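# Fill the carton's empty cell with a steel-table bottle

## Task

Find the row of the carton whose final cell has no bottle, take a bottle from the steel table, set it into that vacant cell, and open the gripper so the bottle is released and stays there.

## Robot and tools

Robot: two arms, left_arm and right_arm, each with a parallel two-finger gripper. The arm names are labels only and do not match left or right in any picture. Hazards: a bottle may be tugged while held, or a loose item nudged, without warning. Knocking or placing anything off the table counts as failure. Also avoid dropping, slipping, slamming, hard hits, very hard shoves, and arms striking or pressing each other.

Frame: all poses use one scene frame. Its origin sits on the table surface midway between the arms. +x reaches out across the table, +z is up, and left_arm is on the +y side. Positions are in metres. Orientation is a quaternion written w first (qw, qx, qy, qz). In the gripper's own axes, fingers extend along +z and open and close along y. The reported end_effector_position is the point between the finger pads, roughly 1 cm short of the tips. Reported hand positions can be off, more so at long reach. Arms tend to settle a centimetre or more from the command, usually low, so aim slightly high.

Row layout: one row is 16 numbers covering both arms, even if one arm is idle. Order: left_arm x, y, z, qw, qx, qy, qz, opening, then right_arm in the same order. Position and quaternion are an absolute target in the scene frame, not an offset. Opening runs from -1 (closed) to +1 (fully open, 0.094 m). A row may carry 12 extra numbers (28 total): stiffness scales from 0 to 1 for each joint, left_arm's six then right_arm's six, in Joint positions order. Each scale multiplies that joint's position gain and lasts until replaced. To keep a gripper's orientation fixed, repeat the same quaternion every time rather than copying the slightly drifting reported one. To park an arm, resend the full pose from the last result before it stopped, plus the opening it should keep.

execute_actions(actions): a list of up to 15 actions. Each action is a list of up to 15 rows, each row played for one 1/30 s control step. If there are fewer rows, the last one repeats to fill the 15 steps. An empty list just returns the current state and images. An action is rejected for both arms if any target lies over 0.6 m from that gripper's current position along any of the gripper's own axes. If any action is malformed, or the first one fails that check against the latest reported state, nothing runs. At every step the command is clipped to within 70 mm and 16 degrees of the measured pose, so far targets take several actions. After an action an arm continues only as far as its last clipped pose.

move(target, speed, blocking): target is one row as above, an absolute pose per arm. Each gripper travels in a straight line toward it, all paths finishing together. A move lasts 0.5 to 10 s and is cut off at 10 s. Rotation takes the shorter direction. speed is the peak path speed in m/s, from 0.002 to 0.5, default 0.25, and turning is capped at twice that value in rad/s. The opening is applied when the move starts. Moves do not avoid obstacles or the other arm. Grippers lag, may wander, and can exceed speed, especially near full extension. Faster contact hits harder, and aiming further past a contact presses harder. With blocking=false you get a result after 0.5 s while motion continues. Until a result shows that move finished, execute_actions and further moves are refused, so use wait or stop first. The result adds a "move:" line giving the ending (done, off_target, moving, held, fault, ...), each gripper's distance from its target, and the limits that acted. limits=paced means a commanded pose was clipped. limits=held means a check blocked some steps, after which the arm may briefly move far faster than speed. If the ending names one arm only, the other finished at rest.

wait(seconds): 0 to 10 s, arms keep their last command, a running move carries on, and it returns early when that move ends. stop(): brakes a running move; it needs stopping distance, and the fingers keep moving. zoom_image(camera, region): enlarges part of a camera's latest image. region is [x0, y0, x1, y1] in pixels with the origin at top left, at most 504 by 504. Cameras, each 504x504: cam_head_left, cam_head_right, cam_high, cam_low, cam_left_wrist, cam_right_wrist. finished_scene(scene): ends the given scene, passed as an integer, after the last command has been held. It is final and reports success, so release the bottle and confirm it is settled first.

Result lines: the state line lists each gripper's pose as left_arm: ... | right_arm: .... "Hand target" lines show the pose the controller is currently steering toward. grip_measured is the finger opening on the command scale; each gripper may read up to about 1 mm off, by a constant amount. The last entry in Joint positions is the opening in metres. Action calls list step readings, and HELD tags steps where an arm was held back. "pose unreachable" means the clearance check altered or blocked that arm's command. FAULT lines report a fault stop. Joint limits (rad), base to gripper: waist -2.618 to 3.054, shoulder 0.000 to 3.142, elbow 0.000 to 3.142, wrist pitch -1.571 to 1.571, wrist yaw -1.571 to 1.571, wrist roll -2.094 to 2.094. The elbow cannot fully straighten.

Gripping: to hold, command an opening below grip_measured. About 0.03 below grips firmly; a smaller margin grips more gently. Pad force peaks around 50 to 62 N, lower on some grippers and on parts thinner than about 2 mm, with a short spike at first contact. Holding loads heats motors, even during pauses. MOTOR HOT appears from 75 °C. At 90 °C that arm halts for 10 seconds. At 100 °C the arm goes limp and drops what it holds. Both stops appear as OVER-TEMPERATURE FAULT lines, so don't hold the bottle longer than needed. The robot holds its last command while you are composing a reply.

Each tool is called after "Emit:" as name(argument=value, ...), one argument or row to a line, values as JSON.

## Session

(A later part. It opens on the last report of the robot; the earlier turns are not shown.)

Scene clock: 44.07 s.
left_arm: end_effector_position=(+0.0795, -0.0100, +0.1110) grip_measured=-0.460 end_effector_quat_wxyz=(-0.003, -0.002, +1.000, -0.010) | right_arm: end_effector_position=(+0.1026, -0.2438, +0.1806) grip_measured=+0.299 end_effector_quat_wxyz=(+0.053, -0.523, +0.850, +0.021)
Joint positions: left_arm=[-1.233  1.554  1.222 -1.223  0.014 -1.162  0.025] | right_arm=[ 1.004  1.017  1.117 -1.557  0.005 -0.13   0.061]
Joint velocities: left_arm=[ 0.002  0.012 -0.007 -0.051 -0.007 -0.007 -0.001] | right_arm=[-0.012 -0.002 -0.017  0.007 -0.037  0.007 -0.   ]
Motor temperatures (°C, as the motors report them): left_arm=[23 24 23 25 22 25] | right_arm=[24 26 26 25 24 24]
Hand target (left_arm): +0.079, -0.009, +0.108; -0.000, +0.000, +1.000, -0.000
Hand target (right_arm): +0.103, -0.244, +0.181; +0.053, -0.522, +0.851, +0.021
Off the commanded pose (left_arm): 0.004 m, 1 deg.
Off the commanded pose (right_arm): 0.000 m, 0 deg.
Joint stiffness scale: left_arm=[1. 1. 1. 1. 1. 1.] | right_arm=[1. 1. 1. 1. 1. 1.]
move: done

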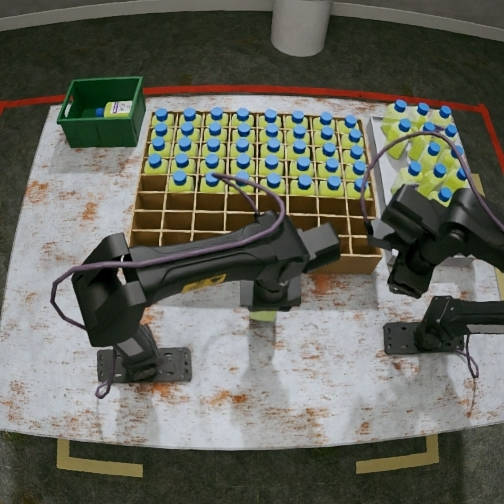

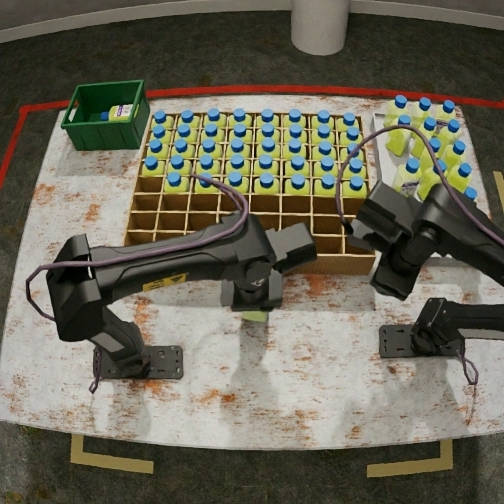

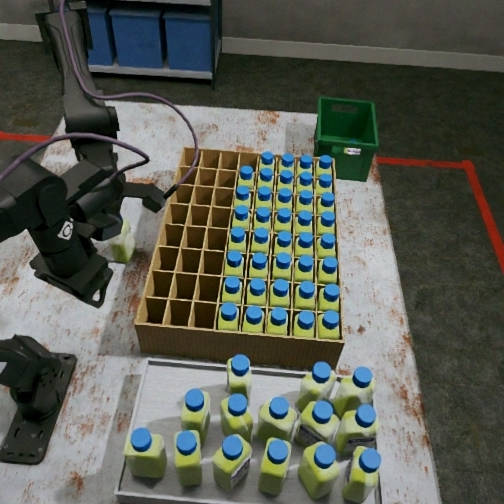

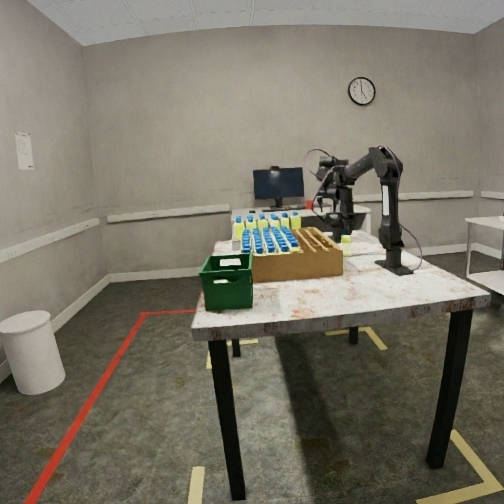

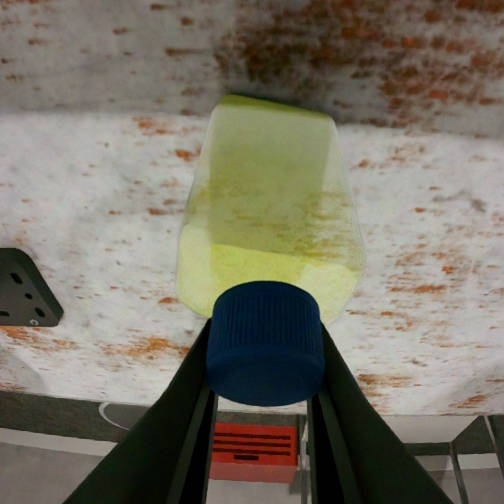

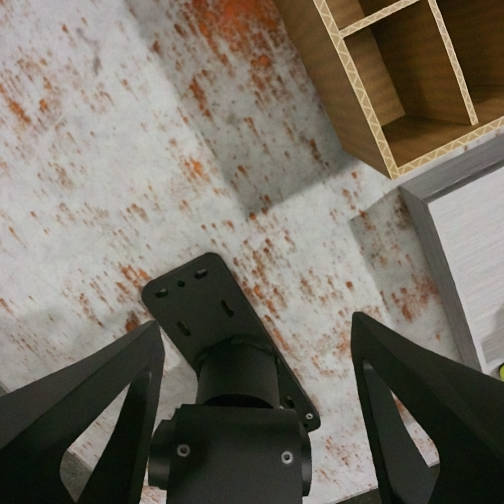

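Emit:
move(
  target=[0.085, 0.01, 0.195, 0, -0.039, 0.999, 0, -0.52, 0.1026, -0.2437, 0.1806, 0.053, -0.522, 0.851, 0.021, 0.3],
  speed=0.15,
)

Emit:
move(
  target=[0.28, 0.236, 0.225, 0, -0.039, 0.999, 0, -0.52, 0.1026, -0.2437, 0.1806, 0.053, -0.522, 0.851, 0.021, 0.3],
  speed=0.25,
)

Scene clock: 46.20 s.
left_arm: end_effector_position=(+0.0791, +0.0093, +0.1856) grip_measured=-0.460 end_effector_quat_wxyz=(-0.010, -0.029, +1.000, +0.007) | right_arm: end_effector_position=(+0.1026, -0.2438, +0.1806) grip_measured=+0.299 end_effector_quat_wxyz=(+0.053, -0.523, +0.850, +0.021)
Joint positions: left_arm=[-1.205  1.537  1.502 -1.557  0.012 -1.189  0.025] | right_arm=[ 1.004  1.017  1.117 -1.557  0.005 -0.13   0.061]
Joint velocities: left_arm=[-0.002  0.002 -0.002  0.081 -0.081  0.007  0.   ] | right_arm=[ 0.007 -0.007 -0.012 -0.007  0.022 -0.066  0.001]
Motor temperatures (°C, as the motors report them): left_arm=[23 24 24 25 22 25] | right_arm=[24 26 26 25 24 24]
Hand target (left_arm): +0.084, +0.012, +0.194; +0.000, -0.039, +0.999, +0.000
Hand target (right_arm): +0.103, -0.244, +0.181; +0.053, -0.522, +0.851, +0.021
Off the commanded pose (left_arm): 0.011 m, 2 deg.
Off the commanded pose (right_arm): 0.000 m, 0 deg.
Joint stiffness scale: left_arm=[1. 1. 1. 1. 1. 1.] | right_arm=[1. 1. 1. 1. 1. 1.]
move: off_target (left_arm)

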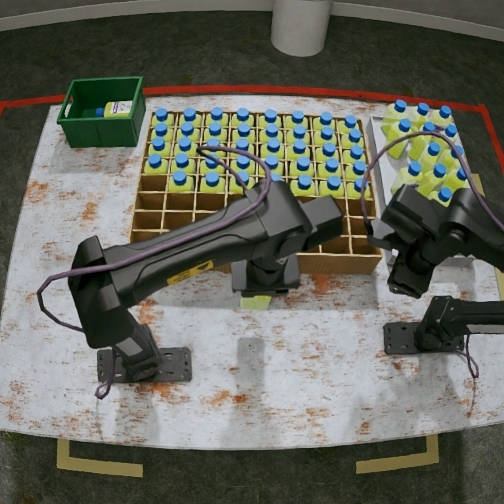

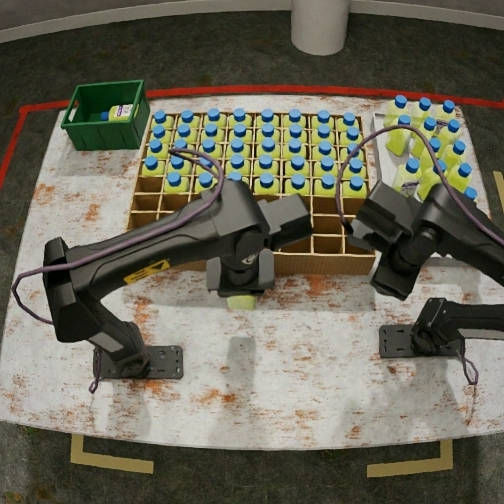

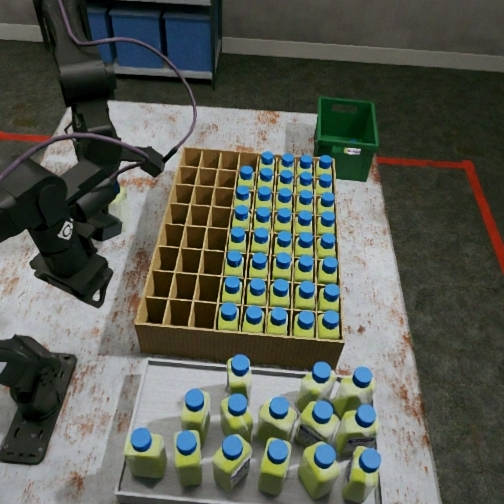

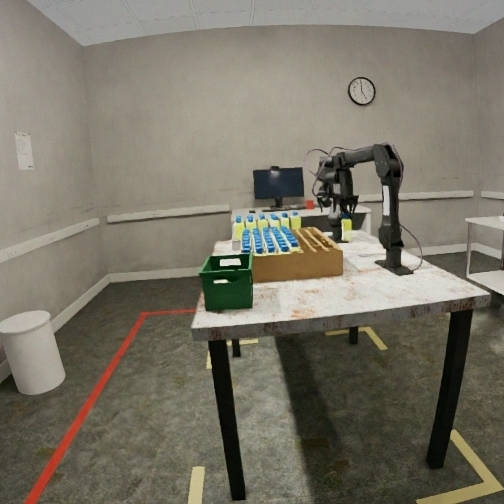

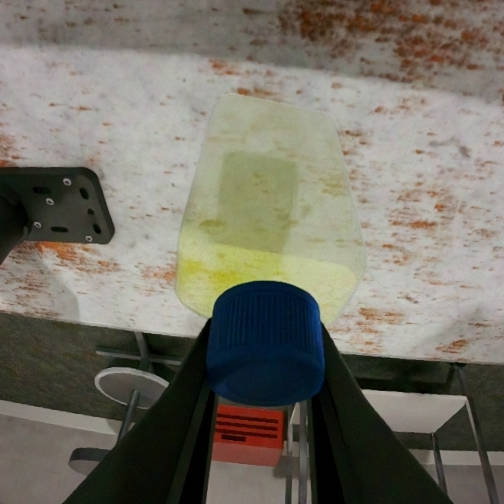

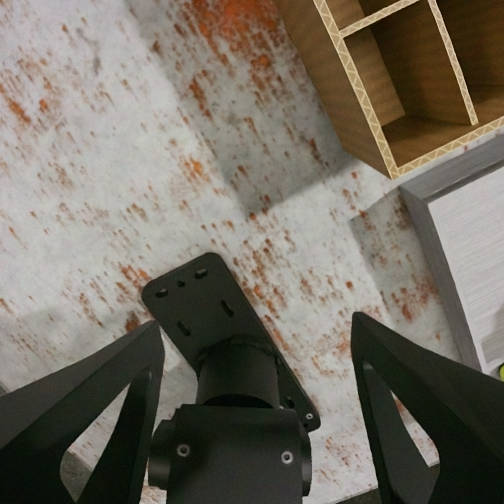

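Scene clock: 48.07 s.
left_arm: end_effector_position=(+0.2738, +0.2366, +0.2223) grip_measured=-0.518 end_effector_quat_wxyz=(+0.059, -0.042, +0.997, +0.007) | right_arm: end_effector_position=(+0.1026, -0.2438, +0.1806) grip_measured=+0.299 end_effector_quat_wxyz=(+0.053, -0.523, +0.850, +0.021)
Joint positions: left_arm=[-0.096  1.631  1.742 -1.566 -0.021 -0.106  0.023] | right_arm=[ 1.004  1.017  1.117 -1.557  0.005 -0.13   0.061]
Joint velocities: left_arm=[-0.017  0.007 -0.007 -0.037  0.051  0.139  0.001] | right_arm=[-0.002  0.007  0.007 -0.022  0.007  0.051 -0.001]
Motor temperatures (°C, as the motors report them): left_arm=[23 24 24 25 22 25] | right_arm=[24 26 26 25 24 24]
Hand target (left_arm): +0.276, +0.239, +0.225; +0.061, -0.039, +0.997, +0.010
Hand target (right_arm): +0.103, -0.244, +0.181; +0.053, -0.522, +0.851, +0.021
Off the commanded pose (left_arm): 0.007 m, 7 deg.
Off the commanded pose (right_arm): 0.000 m, 0 deg.
Joint stiffness scale: left_arm=[1. 1. 1. 1. 1. 1.] | right_arm=[1. 1. 1. 1. 1. 1.]
joint sent to its limit (left arm) — the command would take joint 4 (wrist pitch) past its lower limit, so that joint was sent only as far as its limit.
move: off_target (left_arm)

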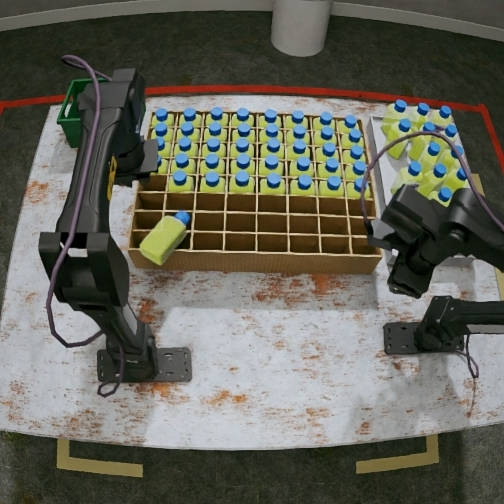

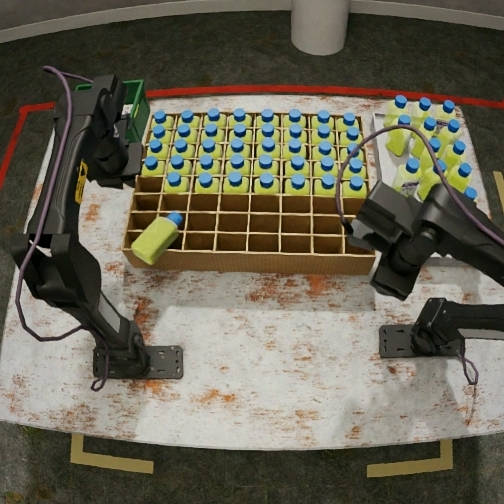

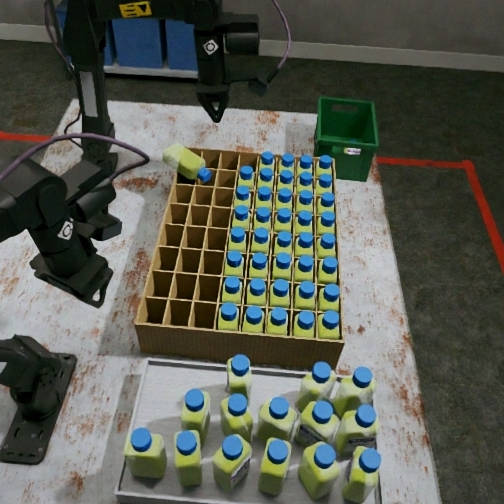

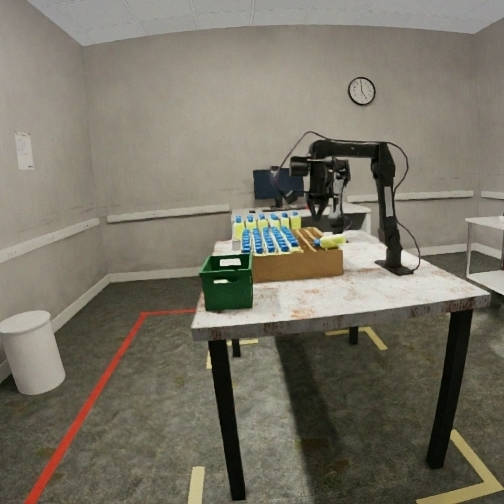

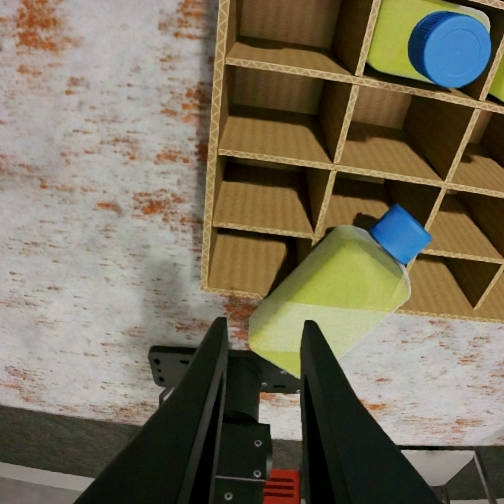

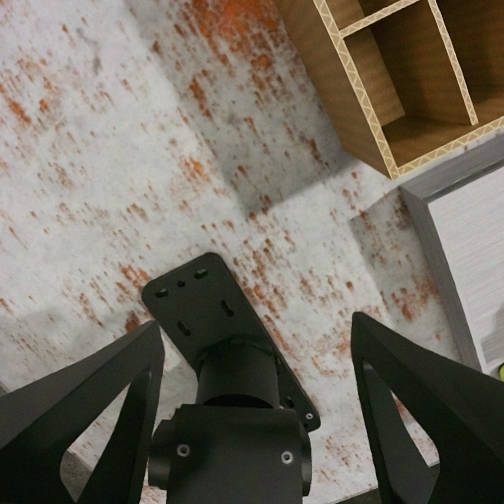

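Emit:
zoom_image(
  camera="cam_head_left",
  region=[90, 150, 250, 310],
)

Emit:
zoom_image(
  camera="cam_high",
  region=[130, 90, 290, 250],
)

Region (90, 150, 250, 310) of cam_head_left's 504x504 image, scaled by 3.150, with more detail than that image has.

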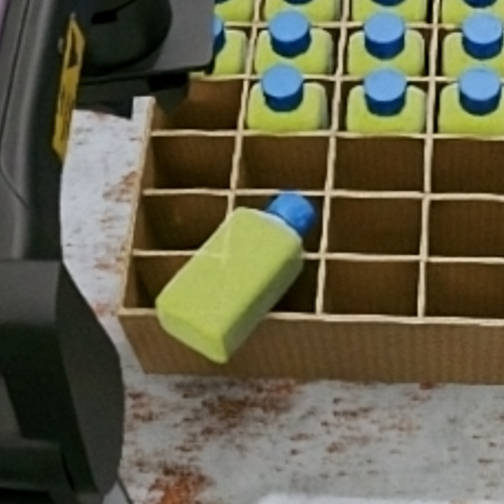

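Region (130, 90, 290, 250) of cam_high's 504x504 image, scaled by 3.150, with more detail than that image has.

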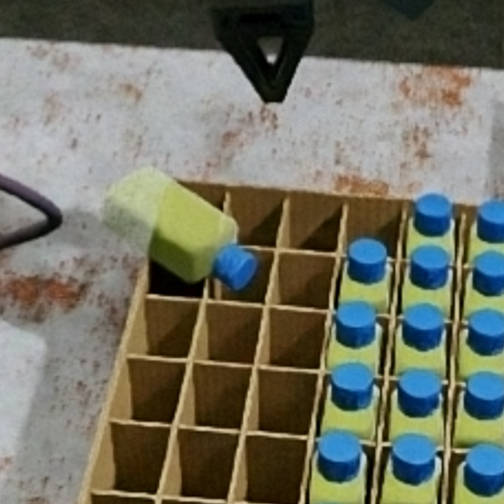

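Emit:
move(
  target=[0.197, 0.196, 0.172, 0, 0.3007, 0.9537, 0, 1.0, 0.1026, -0.2437, 0.1806, 0.053, -0.522, 0.851, 0.021, 0.3],
  speed=0.25,
)

Scene clock: 61.40 s.
left_arm: end_effector_position=(+0.2017, +0.1990, +0.1707) grip_measured=+1.000 end_effector_quat_wxyz=(-0.005, +0.292, +0.957, +0.002) | right_arm: end_effector_position=(+0.1026, -0.2438, +0.1806) grip_measured=+0.299 end_effector_quat_wxyz=(+0.053, -0.523, +0.850, +0.021)
Joint positions: left_arm=[-0.253  1.441  1.355 -1.495 -0.005  0.413  0.094] | right_arm=[ 1.004  1.017  1.117 -1.557  0.005 -0.13   0.061]
Joint velocities: left_arm=[-0.007 -0.002 -0.017  0.007  0.037  0.051  0.   ] | right_arm=[-0.007 -0.012  0.002  0.022  0.051 -0.051  0.   ]
Motor temperatures (°C, as the motors report them): left_arm=[23 25 24 25 22 25] | right_arm=[24 25 26 25 24 24]
Hand target (left_arm): +0.199, +0.195, +0.171; +0.001, +0.301, +0.954, -0.002
Hand target (right_arm): +0.103, -0.244, +0.181; +0.053, -0.522, +0.851, +0.021
Off the commanded pose (left_arm): 0.006 m, 1 deg.
Off the commanded pose (right_arm): 0.000 m, 0 deg.
Joint stiffness scale: left_arm=[1. 1. 1. 1. 1. 1.] | right_arm=[1. 1. 1. 1. 1. 1.]
move: done

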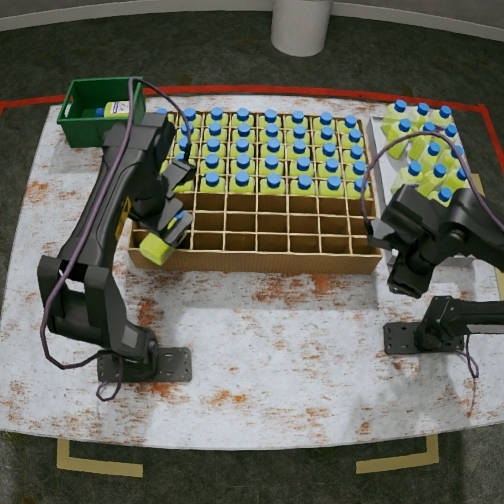

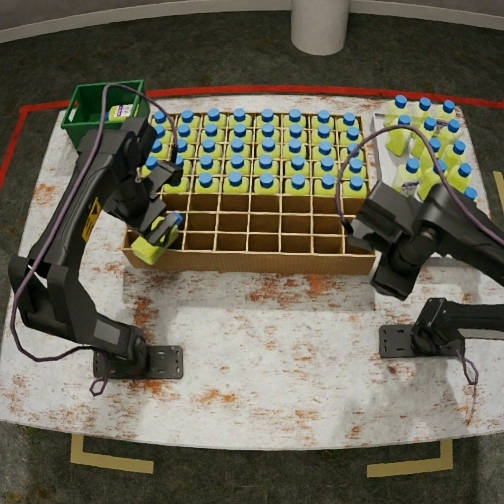

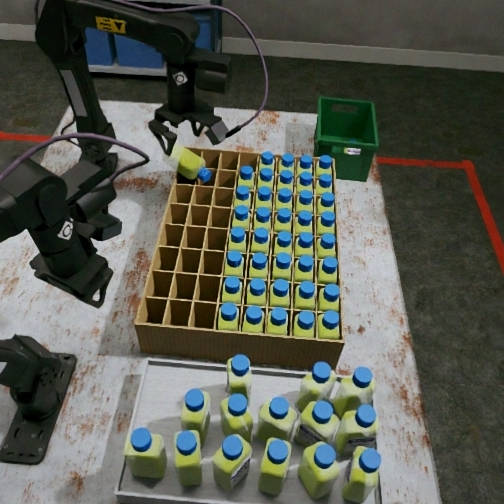

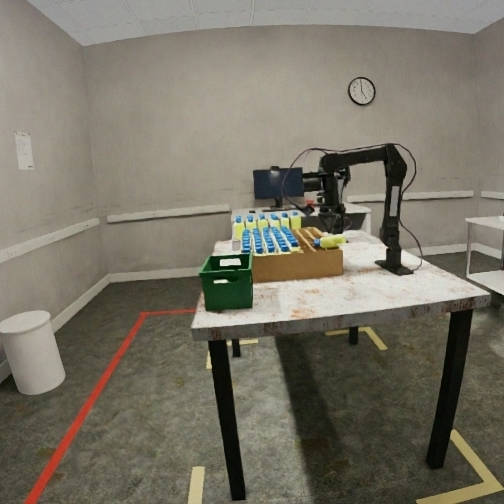

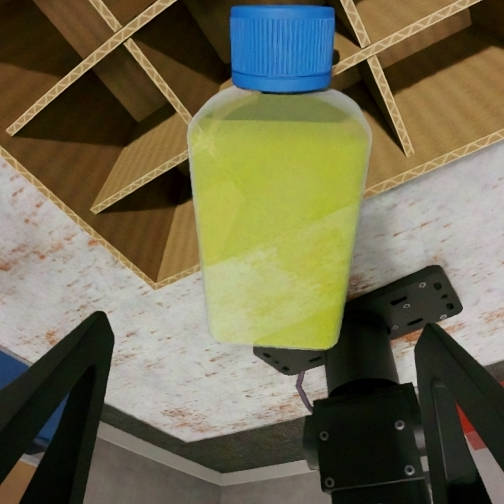

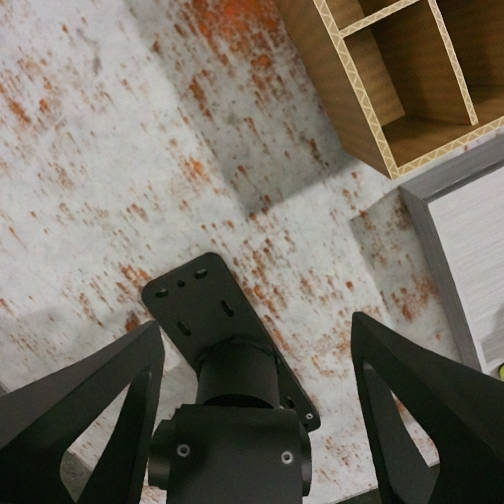

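Emit:
move(
  target=[0.197, 0.193, 0.115, 0, 0.3007, 0.9537, 0, 1.0, 0.1026, -0.2437, 0.1806, 0.053, -0.522, 0.851, 0.021, 0.3],
  speed=0.1,
)

Scene clock: 64.03 s.
left_arm: end_effector_position=(+0.2006, +0.1962, +0.1149) grip_measured=+1.000 end_effector_quat_wxyz=(-0.007, +0.298, +0.954, +0.002) | right_arm: end_effector_position=(+0.1026, -0.2438, +0.1806) grip_measured=+0.299 end_effector_quat_wxyz=(+0.053, -0.523, +0.850, +0.021)
Joint positions: left_arm=[-0.266  1.433  1.126 -1.277 -0.005  0.414  0.094] | right_arm=[ 1.004  1.017  1.117 -1.557  0.005 -0.13   0.061]
Joint velocities: left_arm=[-0.017  0.002  0.012  0.037 -0.066 -0.022  0.   ] | right_arm=[ 0.012 -0.007 -0.017  0.066 -0.022 -0.022  0.   ]
Motor temperatures (°C, as the motors report them): left_arm=[23 25 24 25 22 25] | right_arm=[24 24 26 25 24 24]
Hand target (left_arm): +0.199, +0.193, +0.115; -0.000, +0.301, +0.954, -0.000
Hand target (right_arm): +0.103, -0.244, +0.181; +0.053, -0.522, +0.851, +0.021
Off the commanded pose (left_arm): 0.005 m, 1 deg.
Off the commanded pose (right_arm): 0.000 m, 0 deg.
Joint stiffness scale: left_arm=[1. 1. 1. 1. 1. 1.] | right_arm=[1. 1. 1. 1. 1. 1.]
move: done

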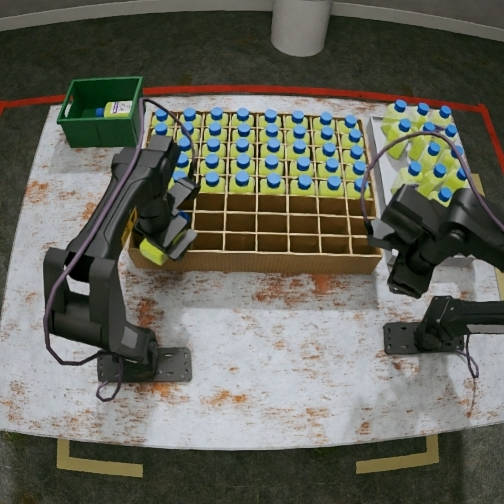

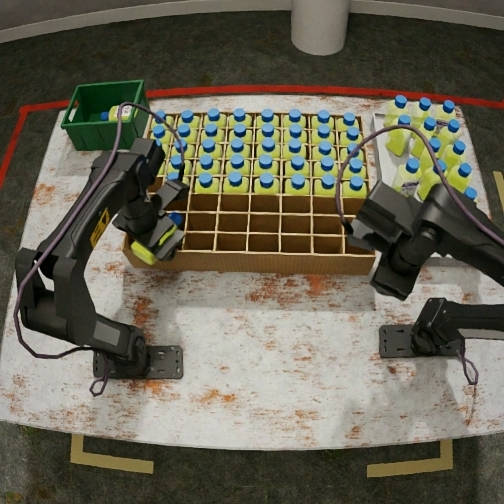

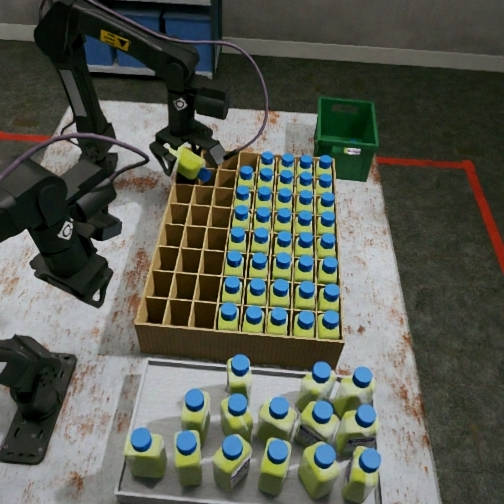

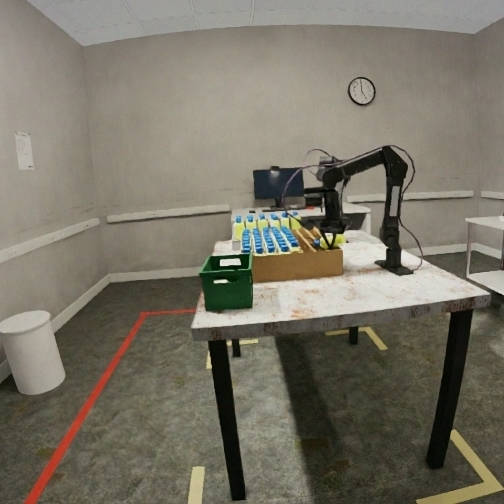

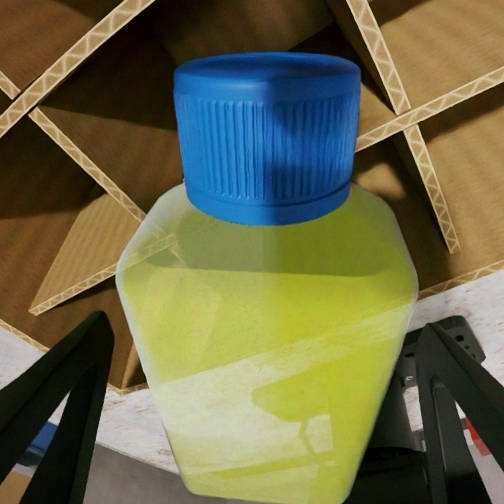

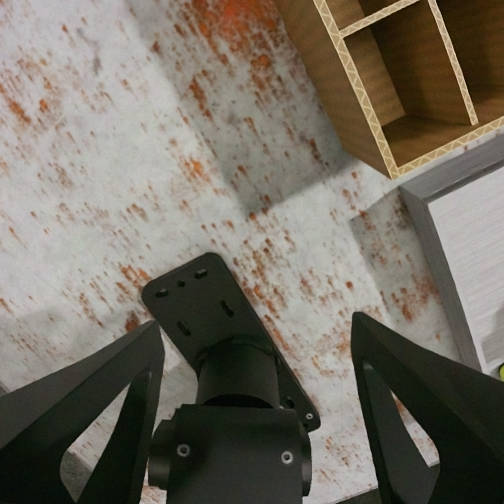

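Emit:
move(
  target=[0.197, 0.193, 0.097, 0, 0.3007, 0.9537, 0, 1.0, 0.1026, -0.2437, 0.1806, 0.053, -0.522, 0.851, 0.021, 0.3],
  speed=0.05,
)

Scene clock: 65.37 s.
left_arm: end_effector_position=(+0.1997, +0.1964, +0.0977) grip_measured=+1.000 end_effector_quat_wxyz=(-0.005, +0.298, +0.955, +0.002) | right_arm: end_effector_position=(+0.1026, -0.2438, +0.1806) grip_measured=+0.299 end_effector_quat_wxyz=(+0.053, -0.523, +0.850, +0.021)
Joint positions: left_arm=[-0.266  1.433  1.057 -1.205 -0.005  0.414  0.094] | right_arm=[ 1.004  1.017  1.117 -1.557  0.005 -0.13   0.061]
Joint velocities: left_arm=[ 0.012 -0.017 -0.007 -0.007  0.007 -0.066  0.   ] | right_arm=[-0.007  0.002  0.027 -0.037  0.066 -0.066 -0.001]
Motor temperatures (°C, as the motors report them): left_arm=[23 25 24 25 22 25] | right_arm=[24 24 26 25 24 24]
Hand target (left_arm): +0.198, +0.193, +0.097; -0.000, +0.301, +0.954, -0.000
Hand target (right_arm): +0.103, -0.244, +0.181; +0.053, -0.522, +0.851, +0.021
Off the commanded pose (left_arm): 0.004 m, 1 deg.
Off the commanded pose (right_arm): 0.000 m, 0 deg.
Joint stiffness scale: left_arm=[1. 1. 1. 1. 1. 1.] | right_arm=[1. 1. 1. 1. 1. 1.]
move: done

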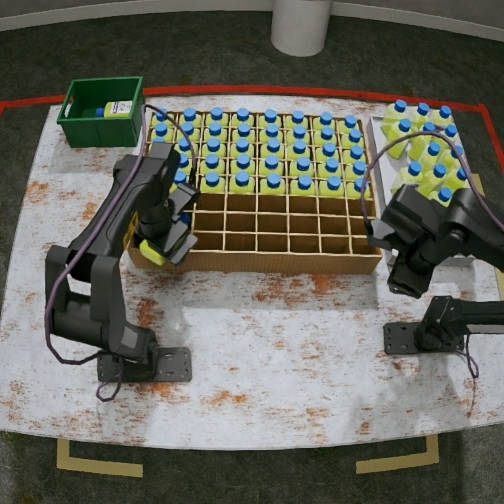

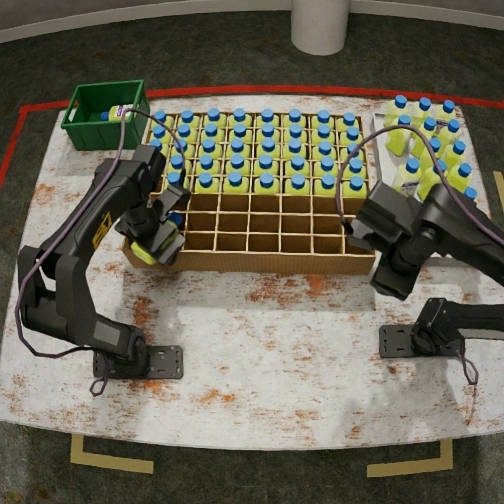

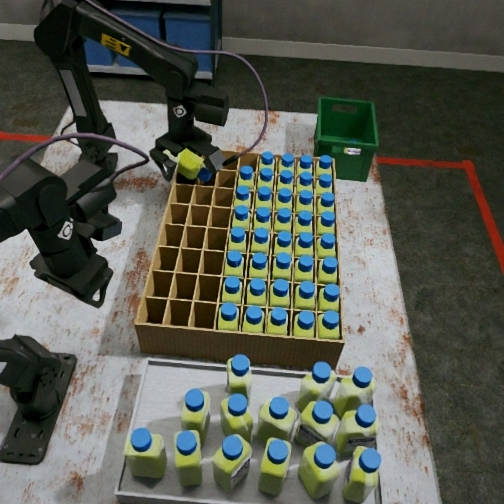

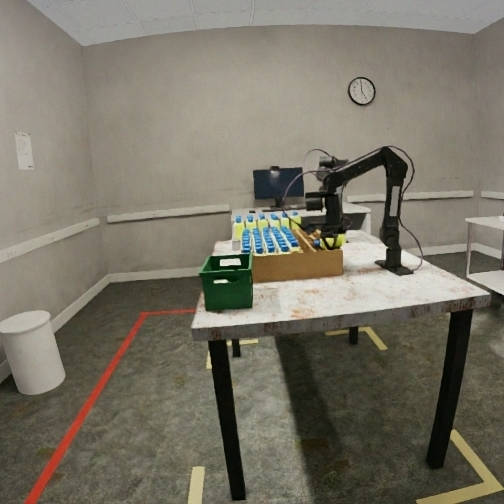

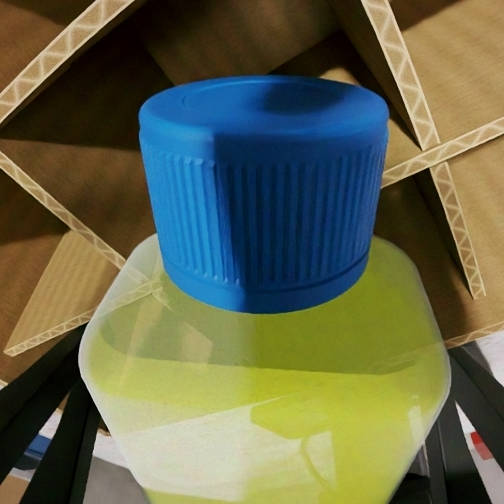

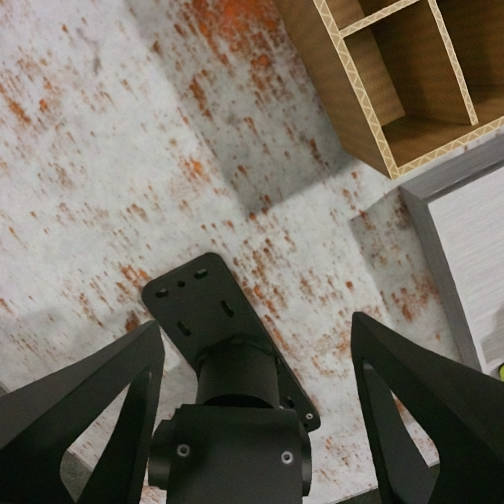

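Emit:
move(
  target=[0.1997, 0.1964, 0.0975, 0, 0.3007, 0.9537, 0, 0.05, 0.1026, -0.2437, 0.1806, 0.053, -0.522, 0.851, 0.021, 0.3],
  speed=0.05,
)

Scene clock: 66.47 s.
left_arm: end_effector_position=(+0.1947, +0.1953, +0.0978) grip_measured=+0.078 end_effector_quat_wxyz=(-0.014, +0.300, +0.954, -0.004) | right_arm: end_effector_position=(+0.1026, -0.2438, +0.1806) grip_measured=+0.299 end_effector_quat_wxyz=(+0.053, -0.523, +0.850, +0.021)
Joint positions: left_arm=[-0.266  1.433  1.057 -1.224  0.006  0.419  0.051] | right_arm=[ 1.004  1.017  1.117 -1.557  0.005 -0.13   0.061]
Joint velocities: left_arm=[-0.007  0.002 -0.007 -0.066  0.007 -0.037  0.   ] | right_arm=[-0.017 -0.002 -0.007  0.022 -0.037 -0.007  0.002]
Motor temperatures (°C, as the motors report them): left_arm=[23 25 24 25 22 25] | right_arm=[24 24 26 25 24 24]
Hand target (left_arm): +0.200, +0.196, +0.098; -0.000, +0.301, +0.954, +0.000
Hand target (right_arm): +0.103, -0.244, +0.181; +0.053, -0.522, +0.851, +0.021
Off the commanded pose (left_arm): 0.005 m, 2 deg.
Off the commanded pose (right_arm): 0.000 m, 0 deg.
Joint stiffness scale: left_arm=[1. 1. 1. 1. 1. 1.] | right_arm=[1. 1. 1. 1. 1. 1.]
move: done

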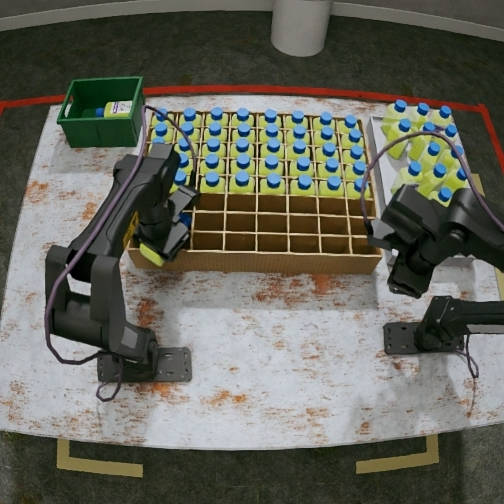

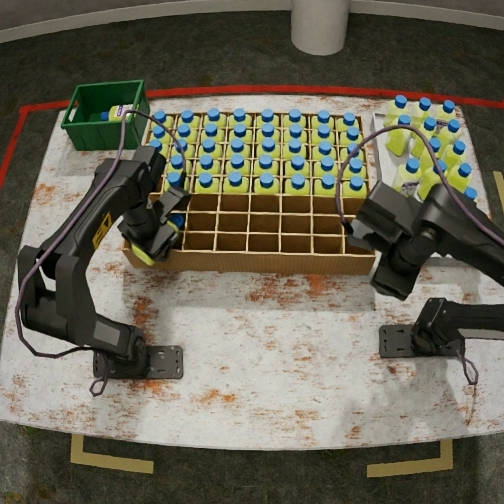

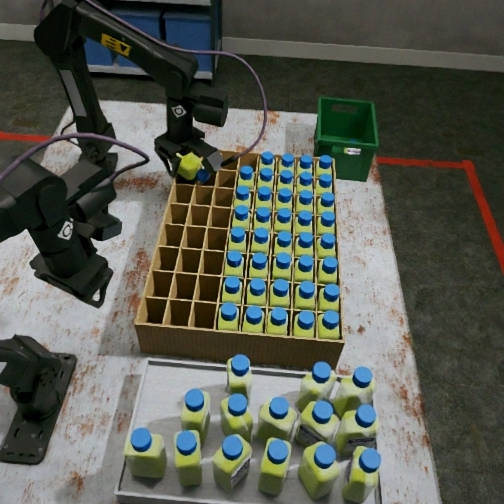

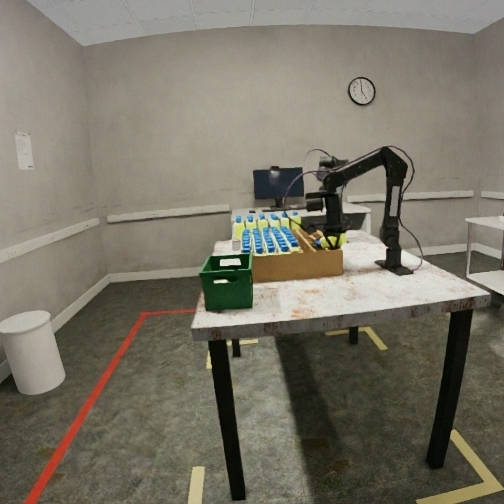

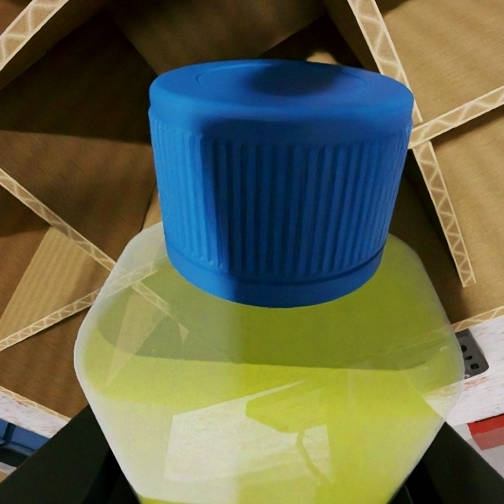

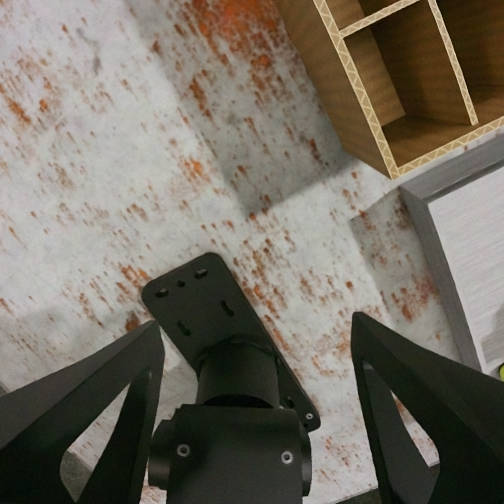

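Emit:
move(
  target=[0.1947, 0.1953, 0.17, 0, 0.3007, 0.9537, 0, 0.02, 0.1026, -0.2437, 0.1806, 0.053, -0.522, 0.851, 0.021, 0.3],
  speed=0.1,
)

Scene clock: 69.37 s.
left_arm: end_effector_position=(+0.1915, +0.1961, +0.1598) grip_measured=+0.078 end_effector_quat_wxyz=(-0.015, +0.300, +0.954, -0.004) | right_arm: end_effector_position=(+0.1026, -0.2438, +0.1806) grip_measured=+0.299 end_effector_quat_wxyz=(+0.053, -0.523, +0.850, +0.021)
Joint positions: left_arm=[-0.266  1.42   1.293 -1.475  0.005  0.419  0.051] | right_arm=[ 1.004  1.017  1.117 -1.557  0.005 -0.13   0.061]
Joint velocities: left_arm=[-0.012  0.002 -0.007  0.007  0.022 -0.051 -0.   ] | right_arm=[-0.002 -0.007  0.007 -0.037 -0.051  0.022 -0.001]
Motor temperatures (°C, as the motors report them): left_arm=[23 25 24 25 22 25] | right_arm=[24 24 26 25 24 24]
Hand target (left_arm): +0.192, +0.196, +0.170; +0.000, +0.300, +0.954, +0.000
Hand target (right_arm): +0.103, -0.244, +0.181; +0.053, -0.522, +0.851, +0.021
Off the commanded pose (left_arm): 0.011 m, 2 deg.
Off the commanded pose (right_arm): 0.000 m, 0 deg.
Joint stiffness scale: left_arm=[1. 1. 1. 1. 1. 1.] | right_arm=[1. 1. 1. 1. 1. 1.]
move: off_target (left_arm)

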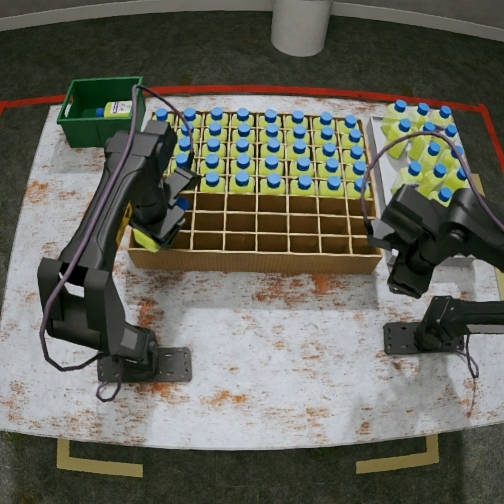

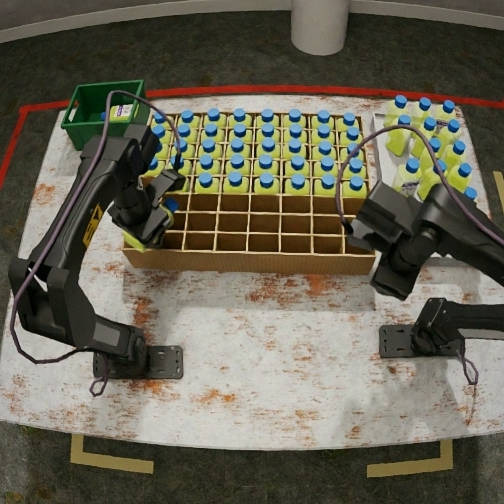

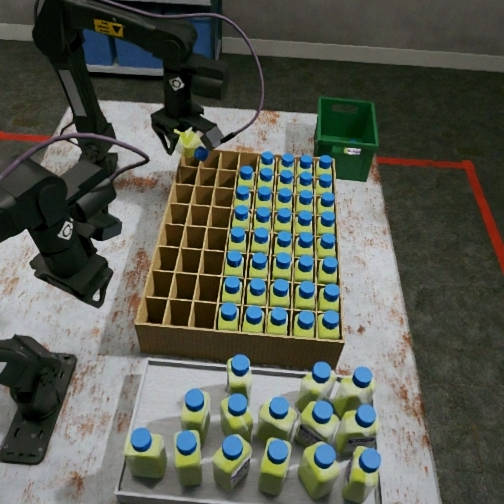

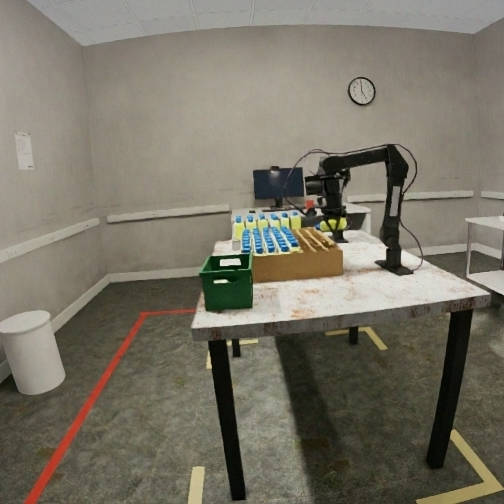

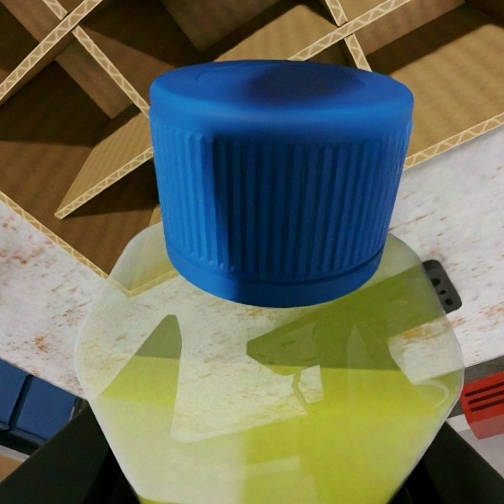

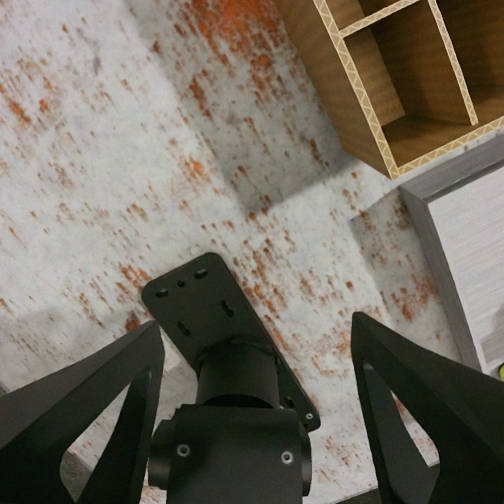

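Emit:
move(
  target=[0.25, 0.36, 0.165, 0.7032, -0.0739, 0.7032, 0.0739, 0.02, 0.1026, -0.2437, 0.1806, 0.053, -0.522, 0.851, 0.021, 0.3],
  speed=0.25,
)

Scene clock: 74.83 s.
left_arm: end_effector_position=(+0.2499, +0.3600, +0.1668) grip_measured=+0.078 end_effector_quat_wxyz=(+0.696, -0.070, +0.711, +0.080) | right_arm: end_effector_position=(+0.1026, -0.2438, +0.1806) grip_measured=+0.299 end_effector_quat_wxyz=(+0.053, -0.523, +0.850, +0.021)
Joint positions: left_arm=[0.602 0.978 0.021 0.935 0.463 0.026 0.051] | right_arm=[ 1.004  1.017  1.117 -1.557  0.005 -0.13   0.061]
Joint velocities: left_arm=[ 0.002  0.002 -0.017  0.007  0.051 -0.066 -0.   ] | right_arm=[ 0.012 -0.002  0.002 -0.081 -0.007 -0.007  0.   ]
Motor temperatures (°C, as the motors report them): left_arm=[23 25 24 26 22 25] | right_arm=[24 24 26 25 24 24]
Hand target (left_arm): +0.248, +0.361, +0.167; +0.699, -0.073, +0.706, +0.082
Hand target (right_arm): +0.103, -0.244, +0.181; +0.053, -0.522, +0.851, +0.021
Off the commanded pose (left_arm): 0.002 m, 1 deg.
Off the commanded pose (right_arm): 0.000 m, 0 deg.
Joint stiffness scale: left_arm=[1. 1. 1. 1. 1. 1.] | right_arm=[1. 1. 1. 1. 1. 1.]
joint sent to its limit (left arm) — the command would take joint 3 (elbow) past its lower limit, so that joint was sent only as far as its limit.
move: done

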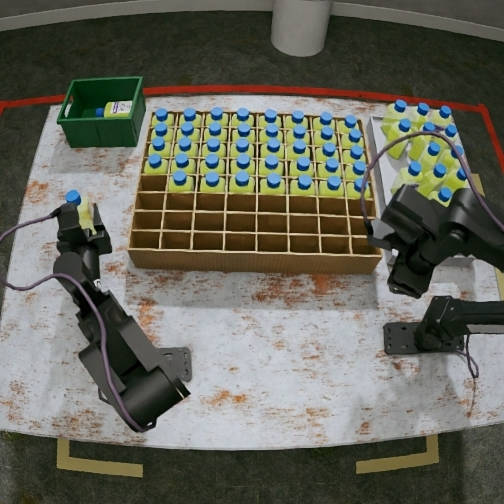

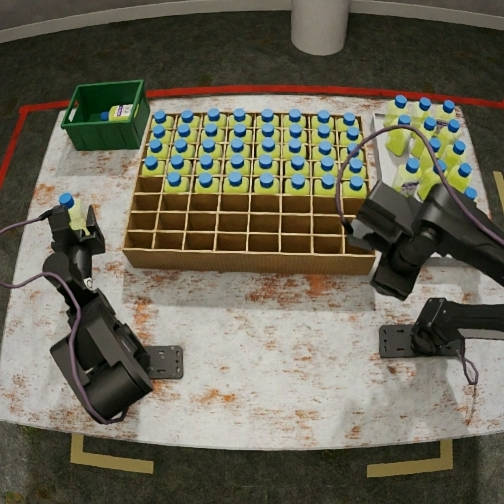

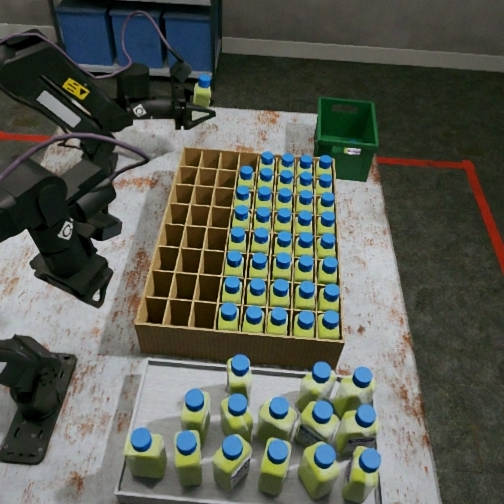

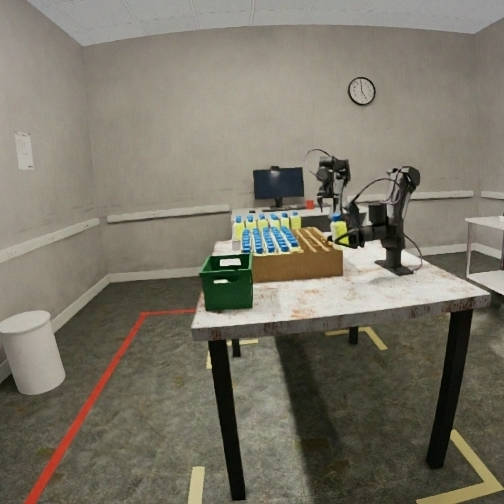

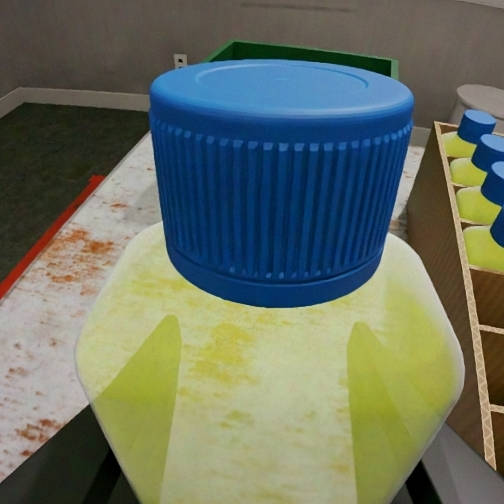

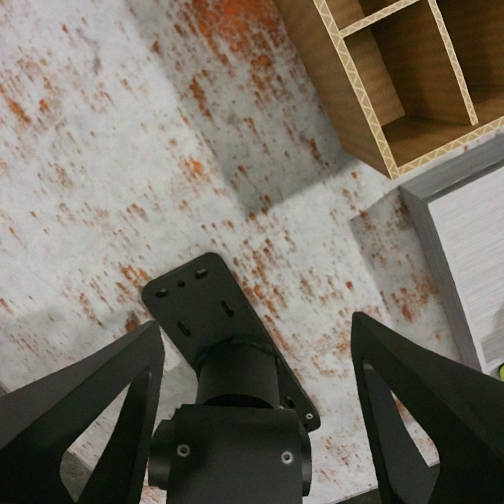

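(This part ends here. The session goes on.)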